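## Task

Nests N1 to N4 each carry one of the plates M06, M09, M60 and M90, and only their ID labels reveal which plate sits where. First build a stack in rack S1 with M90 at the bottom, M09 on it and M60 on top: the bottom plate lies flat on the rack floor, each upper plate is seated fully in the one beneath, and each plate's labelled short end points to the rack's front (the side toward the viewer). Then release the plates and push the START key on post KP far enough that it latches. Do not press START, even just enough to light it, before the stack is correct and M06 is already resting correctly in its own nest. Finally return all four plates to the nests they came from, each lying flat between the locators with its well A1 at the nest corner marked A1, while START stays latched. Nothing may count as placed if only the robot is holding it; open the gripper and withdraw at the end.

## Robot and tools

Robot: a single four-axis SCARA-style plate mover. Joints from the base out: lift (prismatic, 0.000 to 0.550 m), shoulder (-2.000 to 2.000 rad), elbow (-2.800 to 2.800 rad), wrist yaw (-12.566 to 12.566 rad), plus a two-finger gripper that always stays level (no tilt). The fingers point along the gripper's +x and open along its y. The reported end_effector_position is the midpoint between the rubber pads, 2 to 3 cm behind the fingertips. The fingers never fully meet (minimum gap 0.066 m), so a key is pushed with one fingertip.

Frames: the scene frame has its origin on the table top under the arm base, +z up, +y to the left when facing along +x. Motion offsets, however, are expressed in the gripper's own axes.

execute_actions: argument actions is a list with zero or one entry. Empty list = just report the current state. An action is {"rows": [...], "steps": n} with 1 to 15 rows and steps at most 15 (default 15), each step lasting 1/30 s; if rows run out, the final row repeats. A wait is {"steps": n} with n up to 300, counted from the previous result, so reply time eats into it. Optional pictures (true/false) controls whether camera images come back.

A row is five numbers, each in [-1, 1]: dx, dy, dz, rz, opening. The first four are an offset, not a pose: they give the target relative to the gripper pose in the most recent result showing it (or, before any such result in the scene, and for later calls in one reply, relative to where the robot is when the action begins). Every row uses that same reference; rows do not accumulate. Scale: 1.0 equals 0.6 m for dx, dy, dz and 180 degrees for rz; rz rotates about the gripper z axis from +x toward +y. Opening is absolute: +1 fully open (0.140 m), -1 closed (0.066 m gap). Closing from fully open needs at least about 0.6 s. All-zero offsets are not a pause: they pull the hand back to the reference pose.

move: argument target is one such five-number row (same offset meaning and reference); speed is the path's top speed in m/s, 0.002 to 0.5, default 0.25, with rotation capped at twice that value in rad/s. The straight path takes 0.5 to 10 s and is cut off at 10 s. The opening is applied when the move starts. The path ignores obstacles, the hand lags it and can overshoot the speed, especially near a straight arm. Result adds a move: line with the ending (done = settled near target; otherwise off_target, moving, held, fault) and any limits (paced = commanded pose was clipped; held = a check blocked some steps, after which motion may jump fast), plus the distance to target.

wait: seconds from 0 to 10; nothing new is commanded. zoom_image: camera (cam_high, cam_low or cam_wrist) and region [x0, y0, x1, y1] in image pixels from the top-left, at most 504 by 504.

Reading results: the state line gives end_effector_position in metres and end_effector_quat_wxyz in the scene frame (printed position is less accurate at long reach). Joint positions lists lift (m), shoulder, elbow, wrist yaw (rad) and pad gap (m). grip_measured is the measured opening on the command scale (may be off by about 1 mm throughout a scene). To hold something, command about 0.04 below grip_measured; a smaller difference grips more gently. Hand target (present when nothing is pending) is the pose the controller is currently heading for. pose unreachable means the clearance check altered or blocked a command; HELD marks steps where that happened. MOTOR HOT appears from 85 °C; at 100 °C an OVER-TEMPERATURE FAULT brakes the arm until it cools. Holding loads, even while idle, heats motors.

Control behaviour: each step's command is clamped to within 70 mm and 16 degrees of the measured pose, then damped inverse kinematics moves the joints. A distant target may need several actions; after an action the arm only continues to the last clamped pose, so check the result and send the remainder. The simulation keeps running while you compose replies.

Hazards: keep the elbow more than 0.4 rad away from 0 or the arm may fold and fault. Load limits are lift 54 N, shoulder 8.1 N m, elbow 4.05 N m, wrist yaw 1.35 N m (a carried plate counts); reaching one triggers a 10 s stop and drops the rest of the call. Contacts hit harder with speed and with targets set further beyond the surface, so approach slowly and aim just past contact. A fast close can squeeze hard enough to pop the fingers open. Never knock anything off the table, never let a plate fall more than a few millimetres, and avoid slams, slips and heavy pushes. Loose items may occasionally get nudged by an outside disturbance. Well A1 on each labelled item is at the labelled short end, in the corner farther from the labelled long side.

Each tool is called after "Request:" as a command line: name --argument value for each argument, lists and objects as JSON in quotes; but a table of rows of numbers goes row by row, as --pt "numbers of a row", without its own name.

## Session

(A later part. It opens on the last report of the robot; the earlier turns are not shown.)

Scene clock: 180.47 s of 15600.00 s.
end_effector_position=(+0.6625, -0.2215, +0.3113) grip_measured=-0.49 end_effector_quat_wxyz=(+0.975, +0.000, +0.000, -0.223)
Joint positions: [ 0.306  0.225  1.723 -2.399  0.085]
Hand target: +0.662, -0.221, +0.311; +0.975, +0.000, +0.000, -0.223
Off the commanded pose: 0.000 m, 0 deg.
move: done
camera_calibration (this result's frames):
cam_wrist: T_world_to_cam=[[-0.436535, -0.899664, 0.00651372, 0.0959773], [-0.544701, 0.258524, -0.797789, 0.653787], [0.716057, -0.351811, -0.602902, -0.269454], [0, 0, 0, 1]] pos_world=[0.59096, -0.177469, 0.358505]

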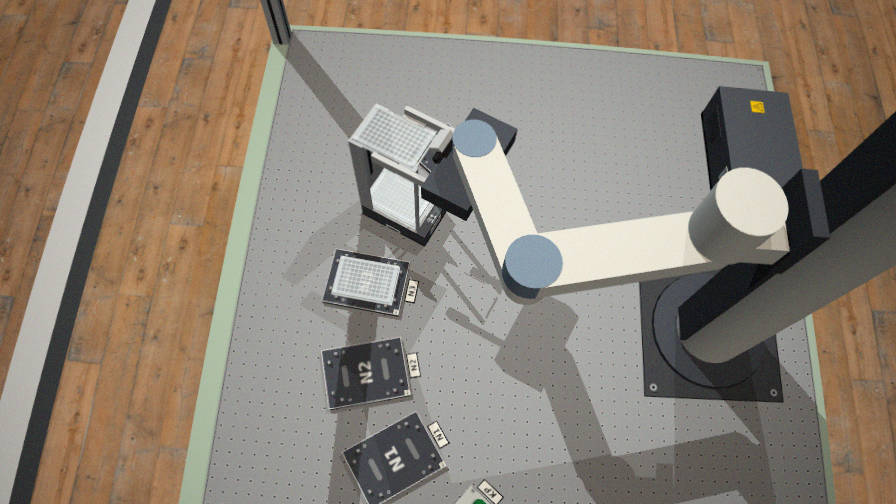

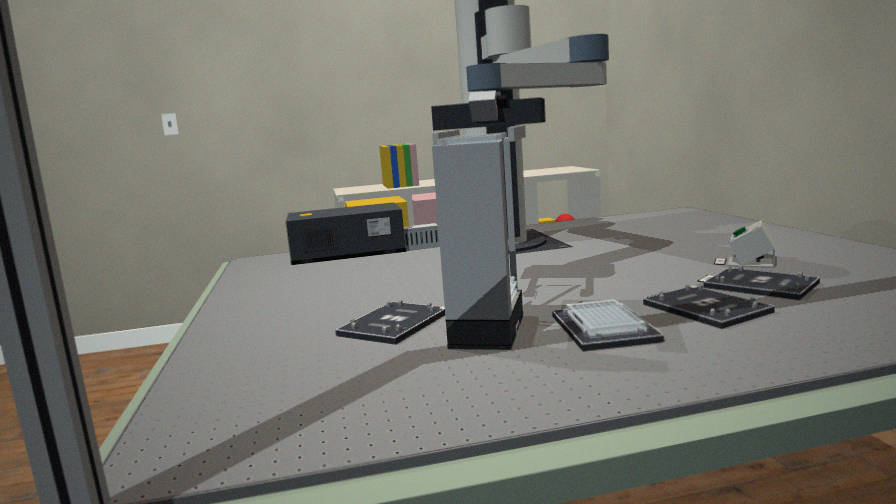

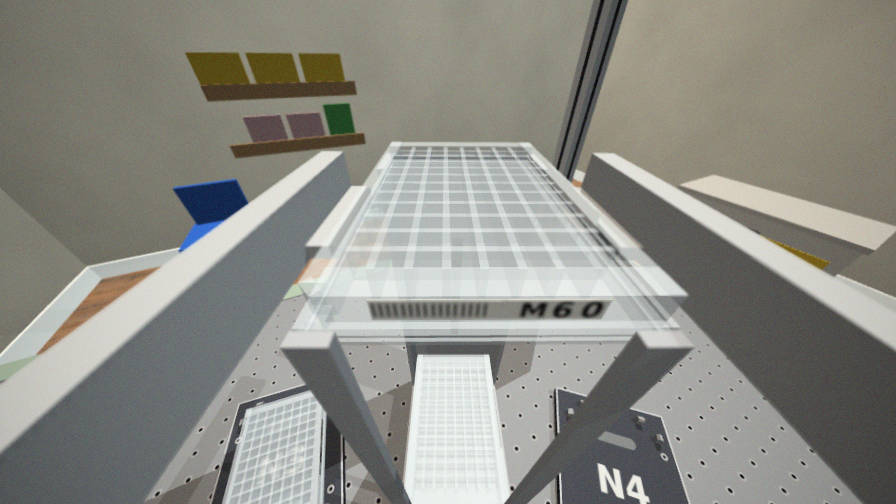

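Request:
move --target '[0,0.0004,-0.02,0.0003,-0.55]' --speed 0.01

Request:
move --target '[0,0,-0.334,0,-0.55]' --speed 0.08

Request:
move --target '[0,0,-0.0097,0,-0.55]' --speed 0.005

Request:
move --target '[0,0,0,0,0.2]'

Request:
move --target '[-0.22,0,0,0,0.2]' --speed 0.1

Request:
zoom_image --camera "cam_wrist" --region '[370,80,550,220]'

Scene clock: 186.93 s of 15600.00 s.
end_effector_position=(+0.6625, -0.2215, +0.2993) grip_measured=-0.49 end_effector_quat_wxyz=(+0.975, +0.000, +0.000, -0.224)
Joint positions: [ 0.294  0.225  1.724 -2.4    0.085]
Hand target: +0.663, -0.221, +0.299; +0.975, +0.000, +0.000, -0.223
Off the commanded pose: 0.000 m, 0 deg.
After step 90, 2.03 s passed at rest.
move: done
camera_calibration (this result's frames):
cam_wrist: T_world_to_cam=[[-0.436742, -0.899563, 0.00651372, 0.0962084], [-0.544641, 0.258649, -0.797789, 0.644256], [0.715976, -0.351976, -0.602902, -0.276715], [0, 0, 0, 1]] pos_world=[0.591028, -0.177488, 0.346521]

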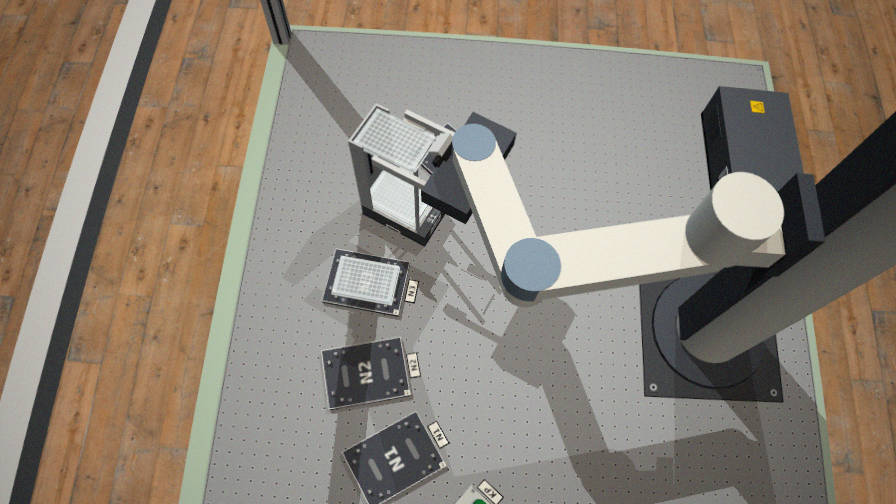

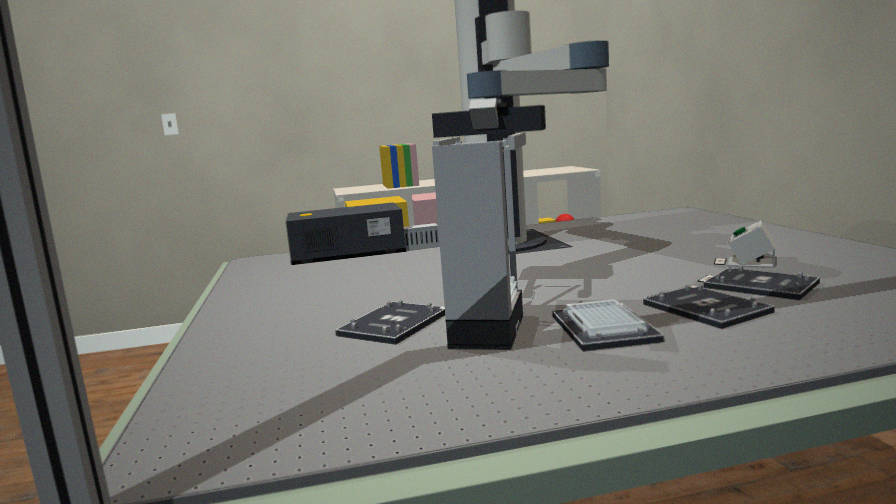

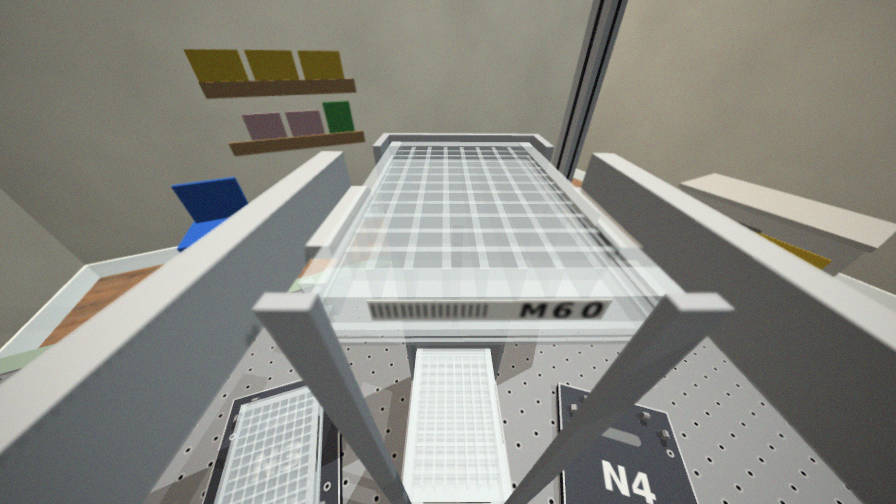

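Scene clock: 189.73 s of 15600.00 s.
end_effector_position=(+0.6625, -0.2216, +0.0988) grip_measured=-0.49 end_effector_quat_wxyz=(+0.975, +0.000, +0.000, -0.224)
Joint positions: [ 0.094  0.225  1.724 -2.4    0.085]
Hand target: +0.663, -0.222, +0.099; +0.975, +0.000, +0.000, -0.224
Off the commanded pose: 0.000 m, 0 deg.
move: done
camera_calibration (this result's frames):
cam_wrist: T_world_to_cam=[[-0.436972, -0.899451, 0.00651372, 0.0976398], [-0.544575, 0.258788, -0.797789, 0.484316], [0.715886, -0.352159, -0.602902, -0.39759], [0, 0, 0, 1]] pos_world=[0.591041, -0.177528, 0.146038]

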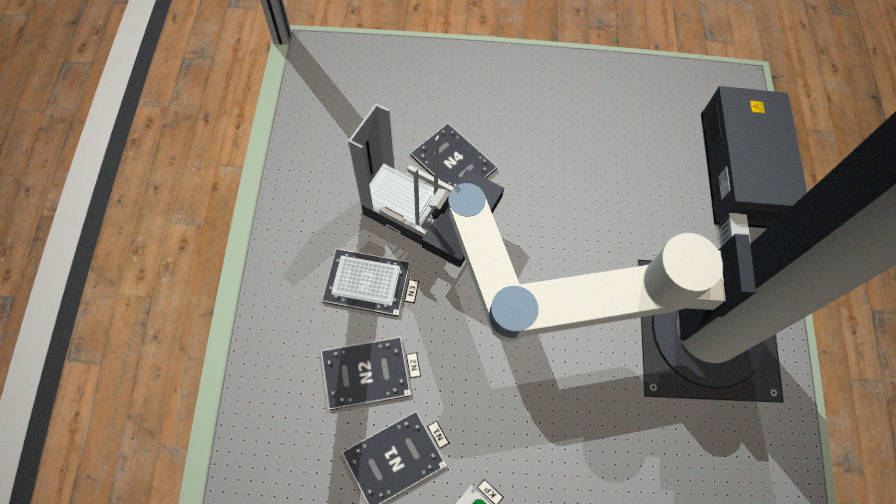

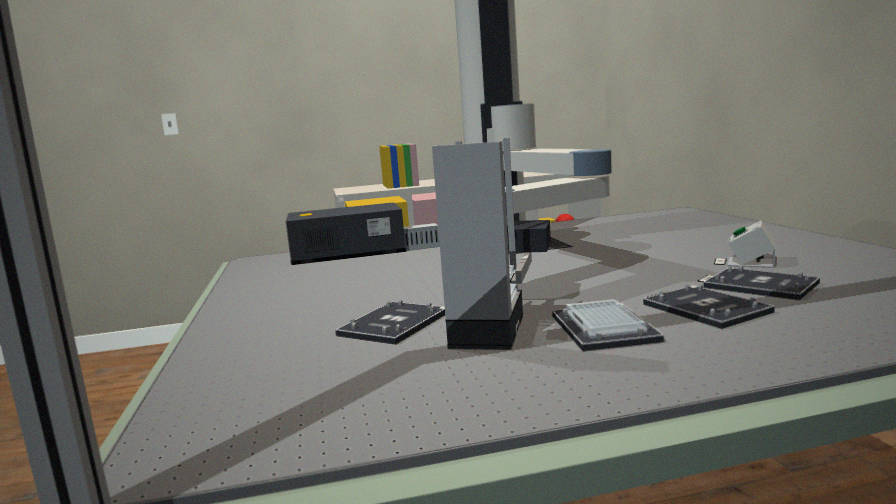

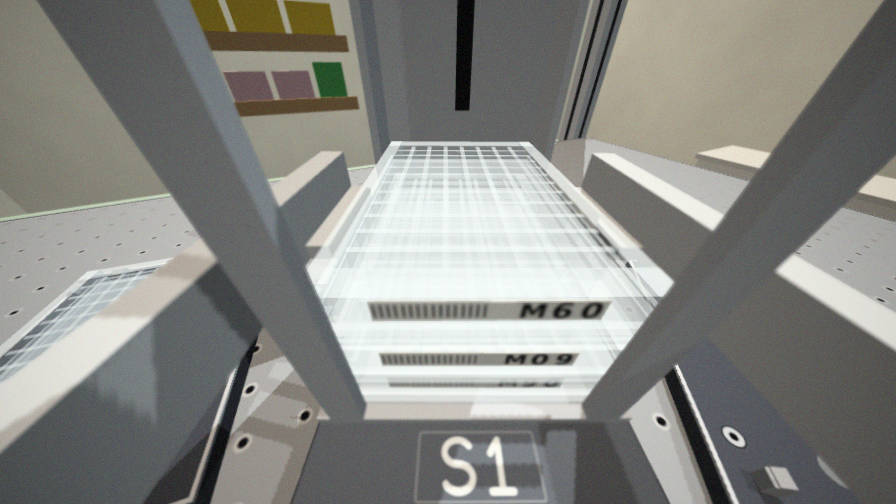

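Scene clock: 191.10 s of 15600.00 s.
end_effector_position=(+0.6625, -0.2216, +0.0930) grip_measured=-0.49 end_effector_quat_wxyz=(+0.975, +0.000, +0.000, -0.224)
Joint positions: [ 0.088  0.225  1.724 -2.4    0.085]
Hand target: +0.663, -0.222, +0.093; +0.975, +0.000, +0.000, -0.224
Off the commanded pose: 0.000 m, 0 deg.
move: done
camera_calibration (this result's frames):
cam_wrist: T_world_to_cam=[[-0.437005, -0.899436, 0.00651372, 0.0977057], [-0.544565, 0.258808, -0.797789, 0.479698], [0.715874, -0.352185, -0.602902, -0.401088], [0, 0, 0, 1]] pos_world=[0.591053, -0.177527, 0.140244]

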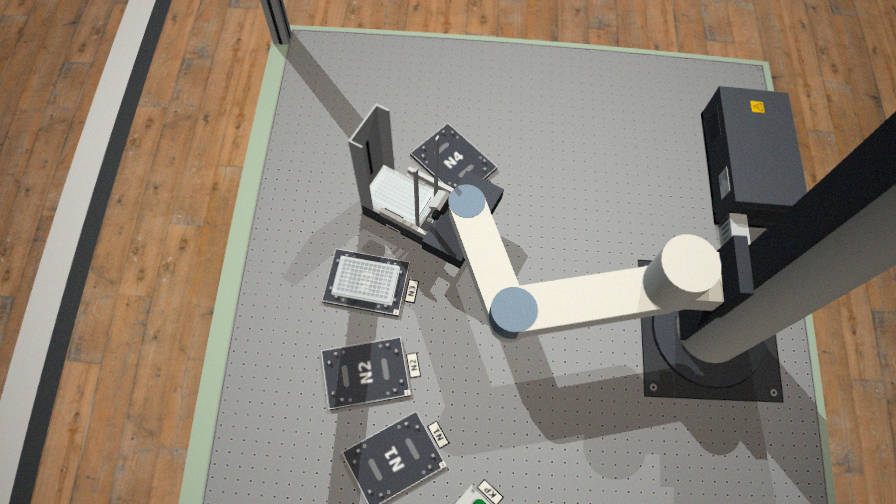

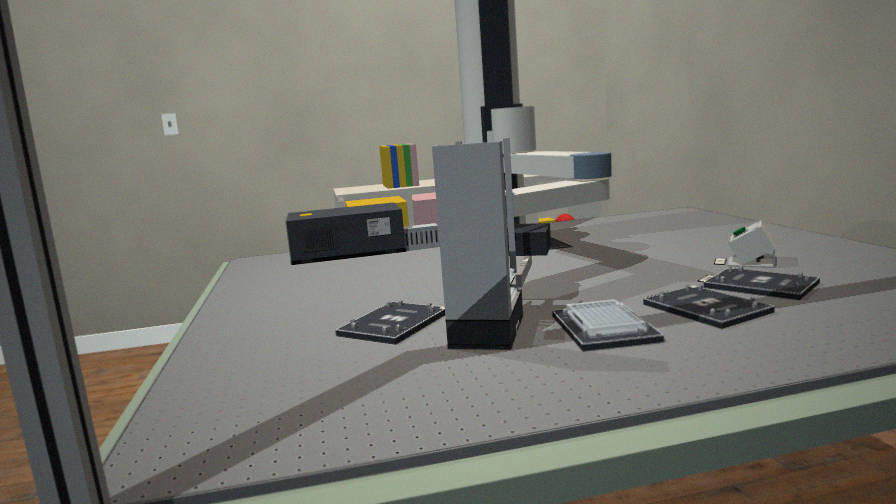

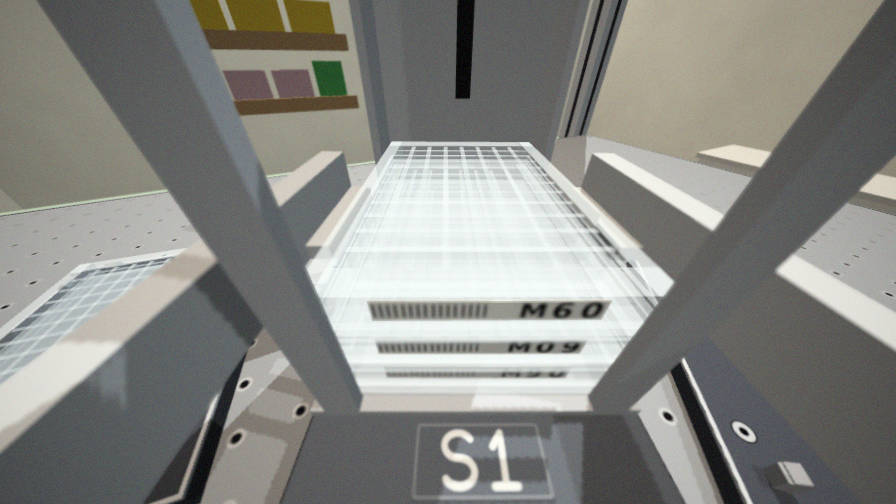

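Scene clock: 191.60 s of 15600.00 s.
end_effector_position=(+0.6625, -0.2216, +0.0930) grip_measured=+0.20 end_effector_quat_wxyz=(+0.975, +0.000, +0.000, -0.224)
Joint positions: [ 0.088  0.225  1.724 -2.4    0.11 ]
Hand target: +0.663, -0.222, +0.093; +0.975, +0.000, +0.000, -0.224
Off the commanded pose: 0.000 m, 0 deg.
move: done
camera_calibration (this result's frames):
cam_wrist: T_world_to_cam=[[-0.437018, -0.899429, 0.00651372, 0.0977138], [-0.544562, 0.258816, -0.797789, 0.479697], [0.715869, -0.352195, -0.602902, -0.401087], [0, 0, 0, 1]] pos_world=[0.591053, -0.177528, 0.140244]

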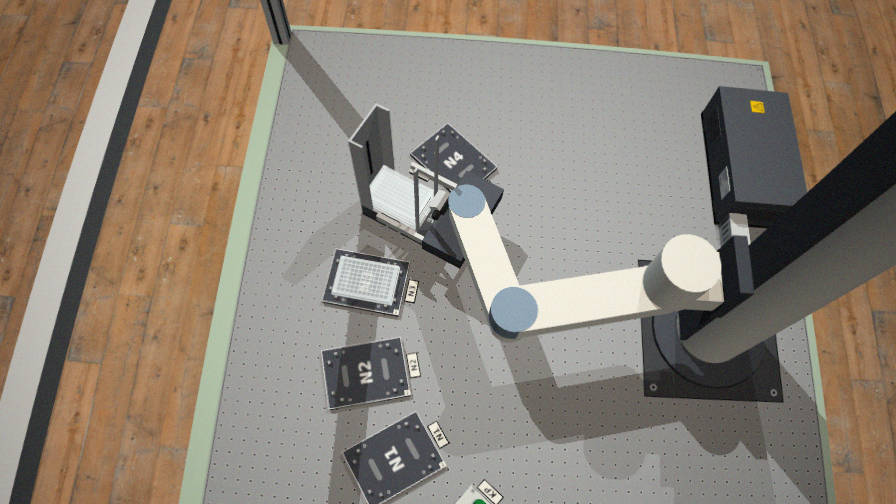

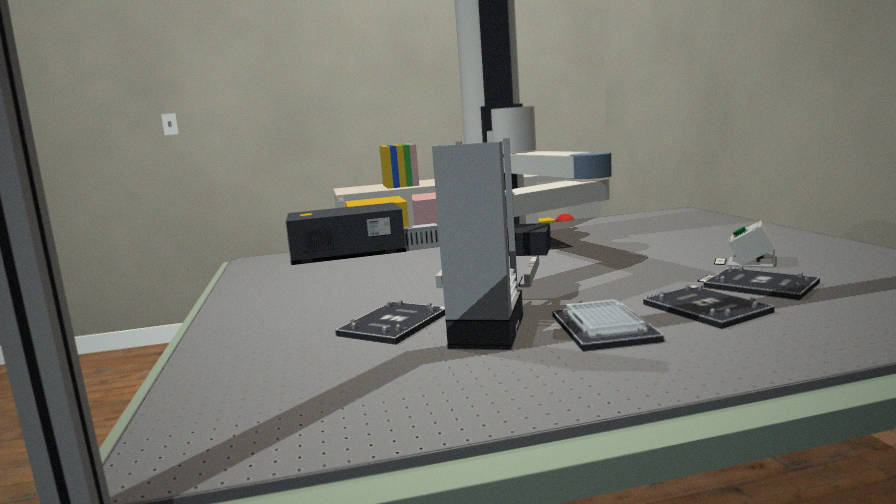

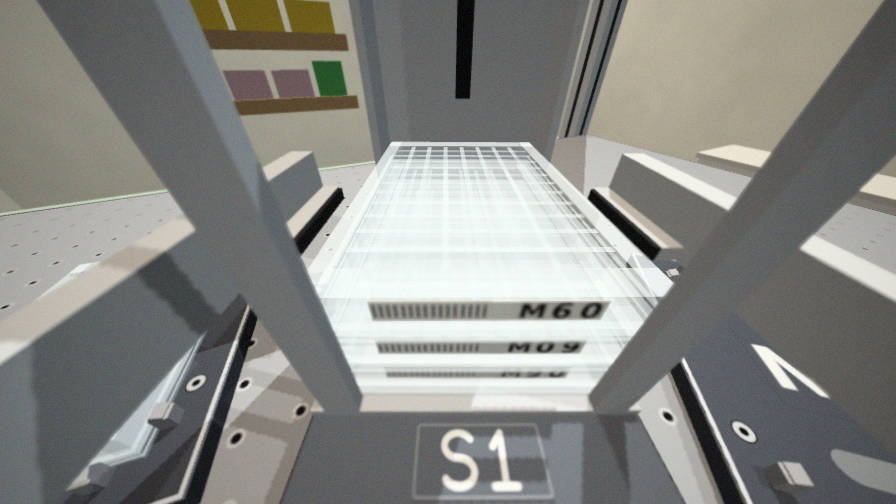

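Scene clock: 193.20 s of 15600.00 s.
end_effector_position=(+0.5437, -0.1641, +0.0930) grip_measured=+0.20 end_effector_quat_wxyz=(+0.975, +0.000, +0.000, -0.224)
Joint positions: [ 0.088  0.511  1.053 -2.016  0.11 ]
Hand target: +0.544, -0.164, +0.093; +0.975, +0.000, +0.000, -0.224
Off the commanded pose: 0.000 m, 0 deg.
move: done
camera_calibration (this result's frames):
cam_wrist: T_world_to_cam=[[-0.437268, -0.899308, 0.00651372, 0.0976514], [-0.54449, 0.258967, -0.797789, 0.400086], [0.715771, -0.352394, -0.602902, -0.295742], [0, 0, 0, 1]] pos_world=[0.472226, -0.120008, 0.140244]

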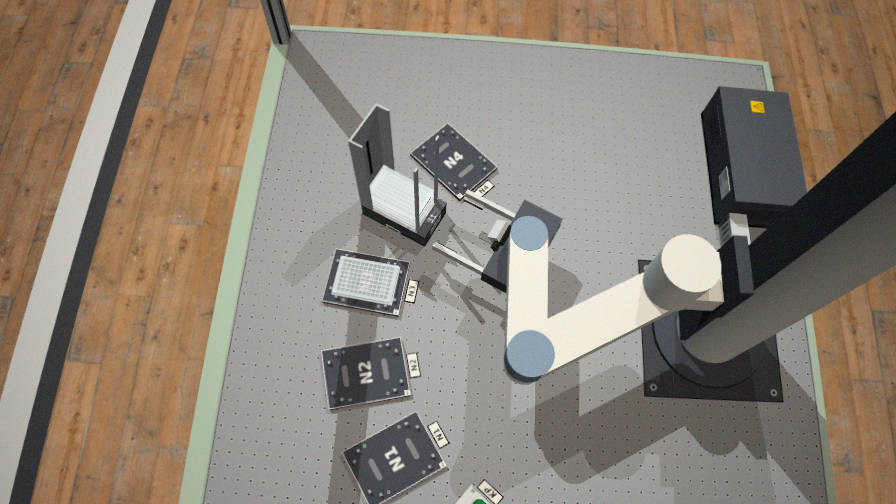

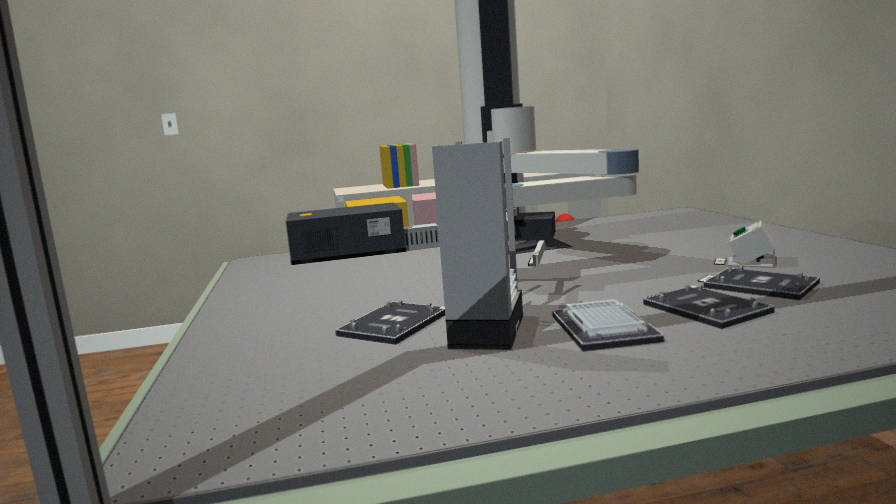

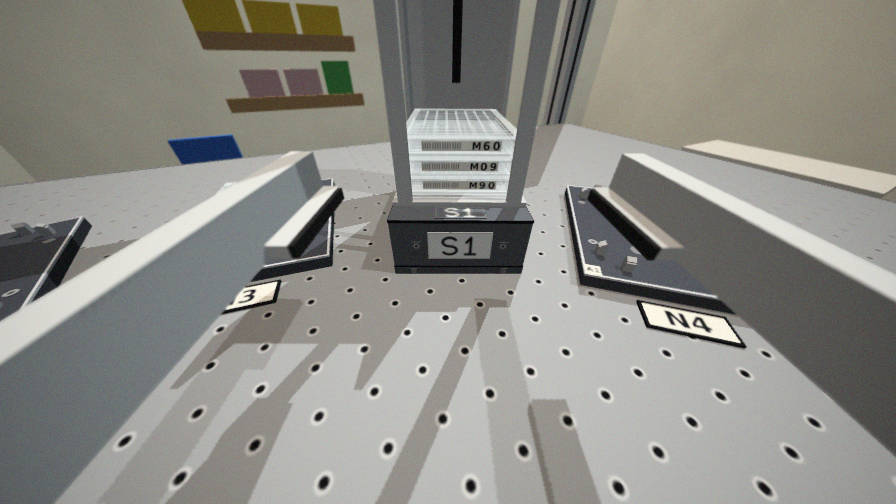

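Region (370, 80, 550, 220) of cam_wrist's 896x504 image, scaled by 2.800, with more detail than that image has.

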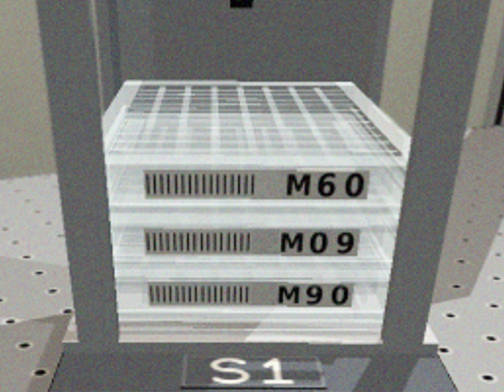

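Request:
move --target '[0.22,0.0006,0,0.0005,0.2]' --speed 0.1

Request:
zoom_image --camera "cam_wrist" --region '[300,250,680,420]'

Scene clock: 199.80 s of 15600.00 s.
end_effector_position=(+0.6626, -0.2213, +0.0930) grip_measured=+0.20 end_effector_quat_wxyz=(+0.975, +0.000, +0.000, -0.223)
Joint positions: [ 0.088  0.225  1.724 -2.399  0.11 ]
Hand target: +0.663, -0.221, +0.093; +0.975, +0.000, +0.000, -0.223
Off the commanded pose: 0.000 m, 0 deg.
After step 90, 1.97 s passed at rest.
move: done
camera_calibration (this result's frames):
cam_wrist: T_world_to_cam=[[-0.435681, -0.900077, 0.00651372, 0.0969792], [-0.544946, 0.258007, -0.797789, 0.479761], [0.716391, -0.351131, -0.602902, -0.401179], [0, 0, 0, 1]] pos_world=[0.591097, -0.177359, 0.140244]

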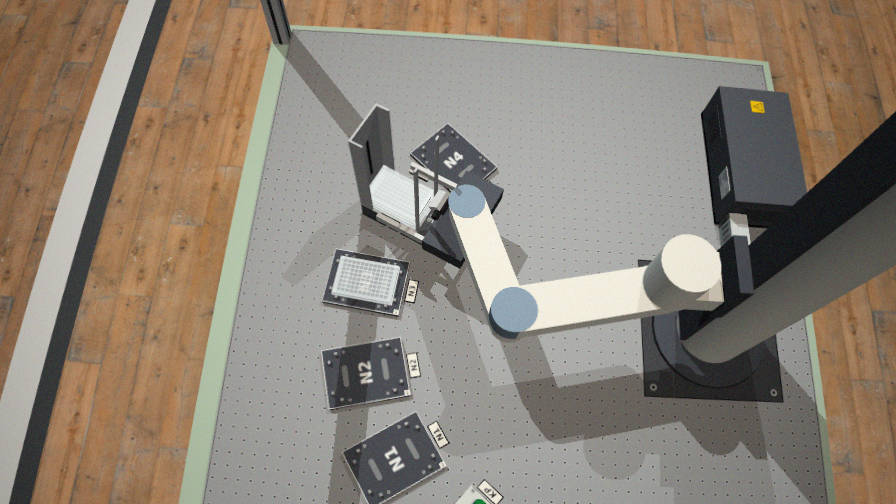

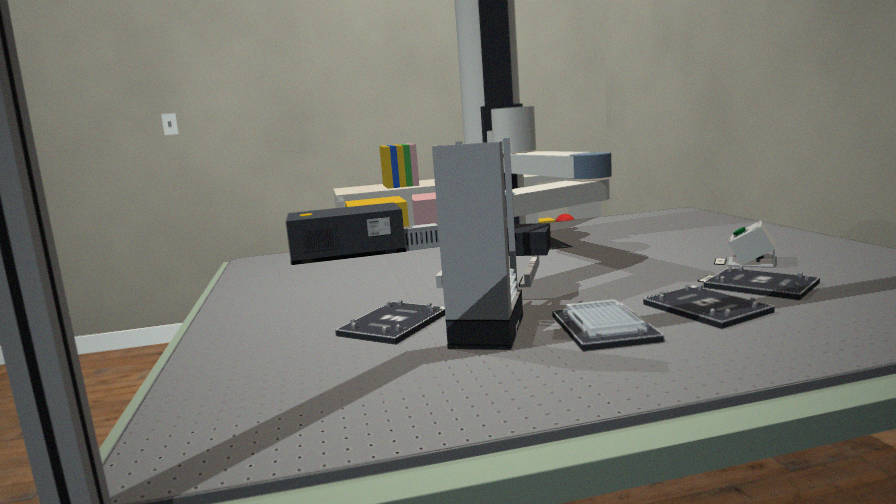

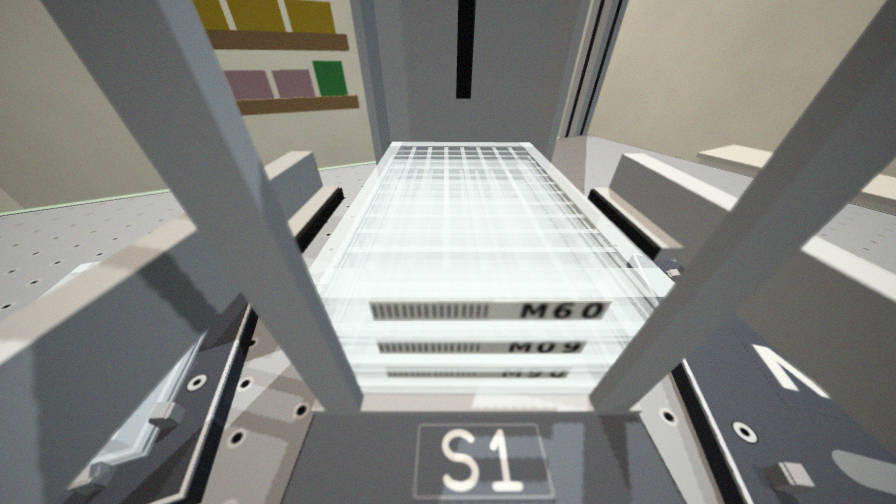

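Region (300, 250, 680, 420) of cam_wrist's 896x504 image, scaled by 1.326, with more detail than that image has; it fills the top 225 rows of this view, and the rest is white.

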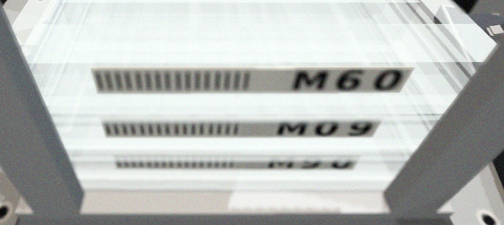

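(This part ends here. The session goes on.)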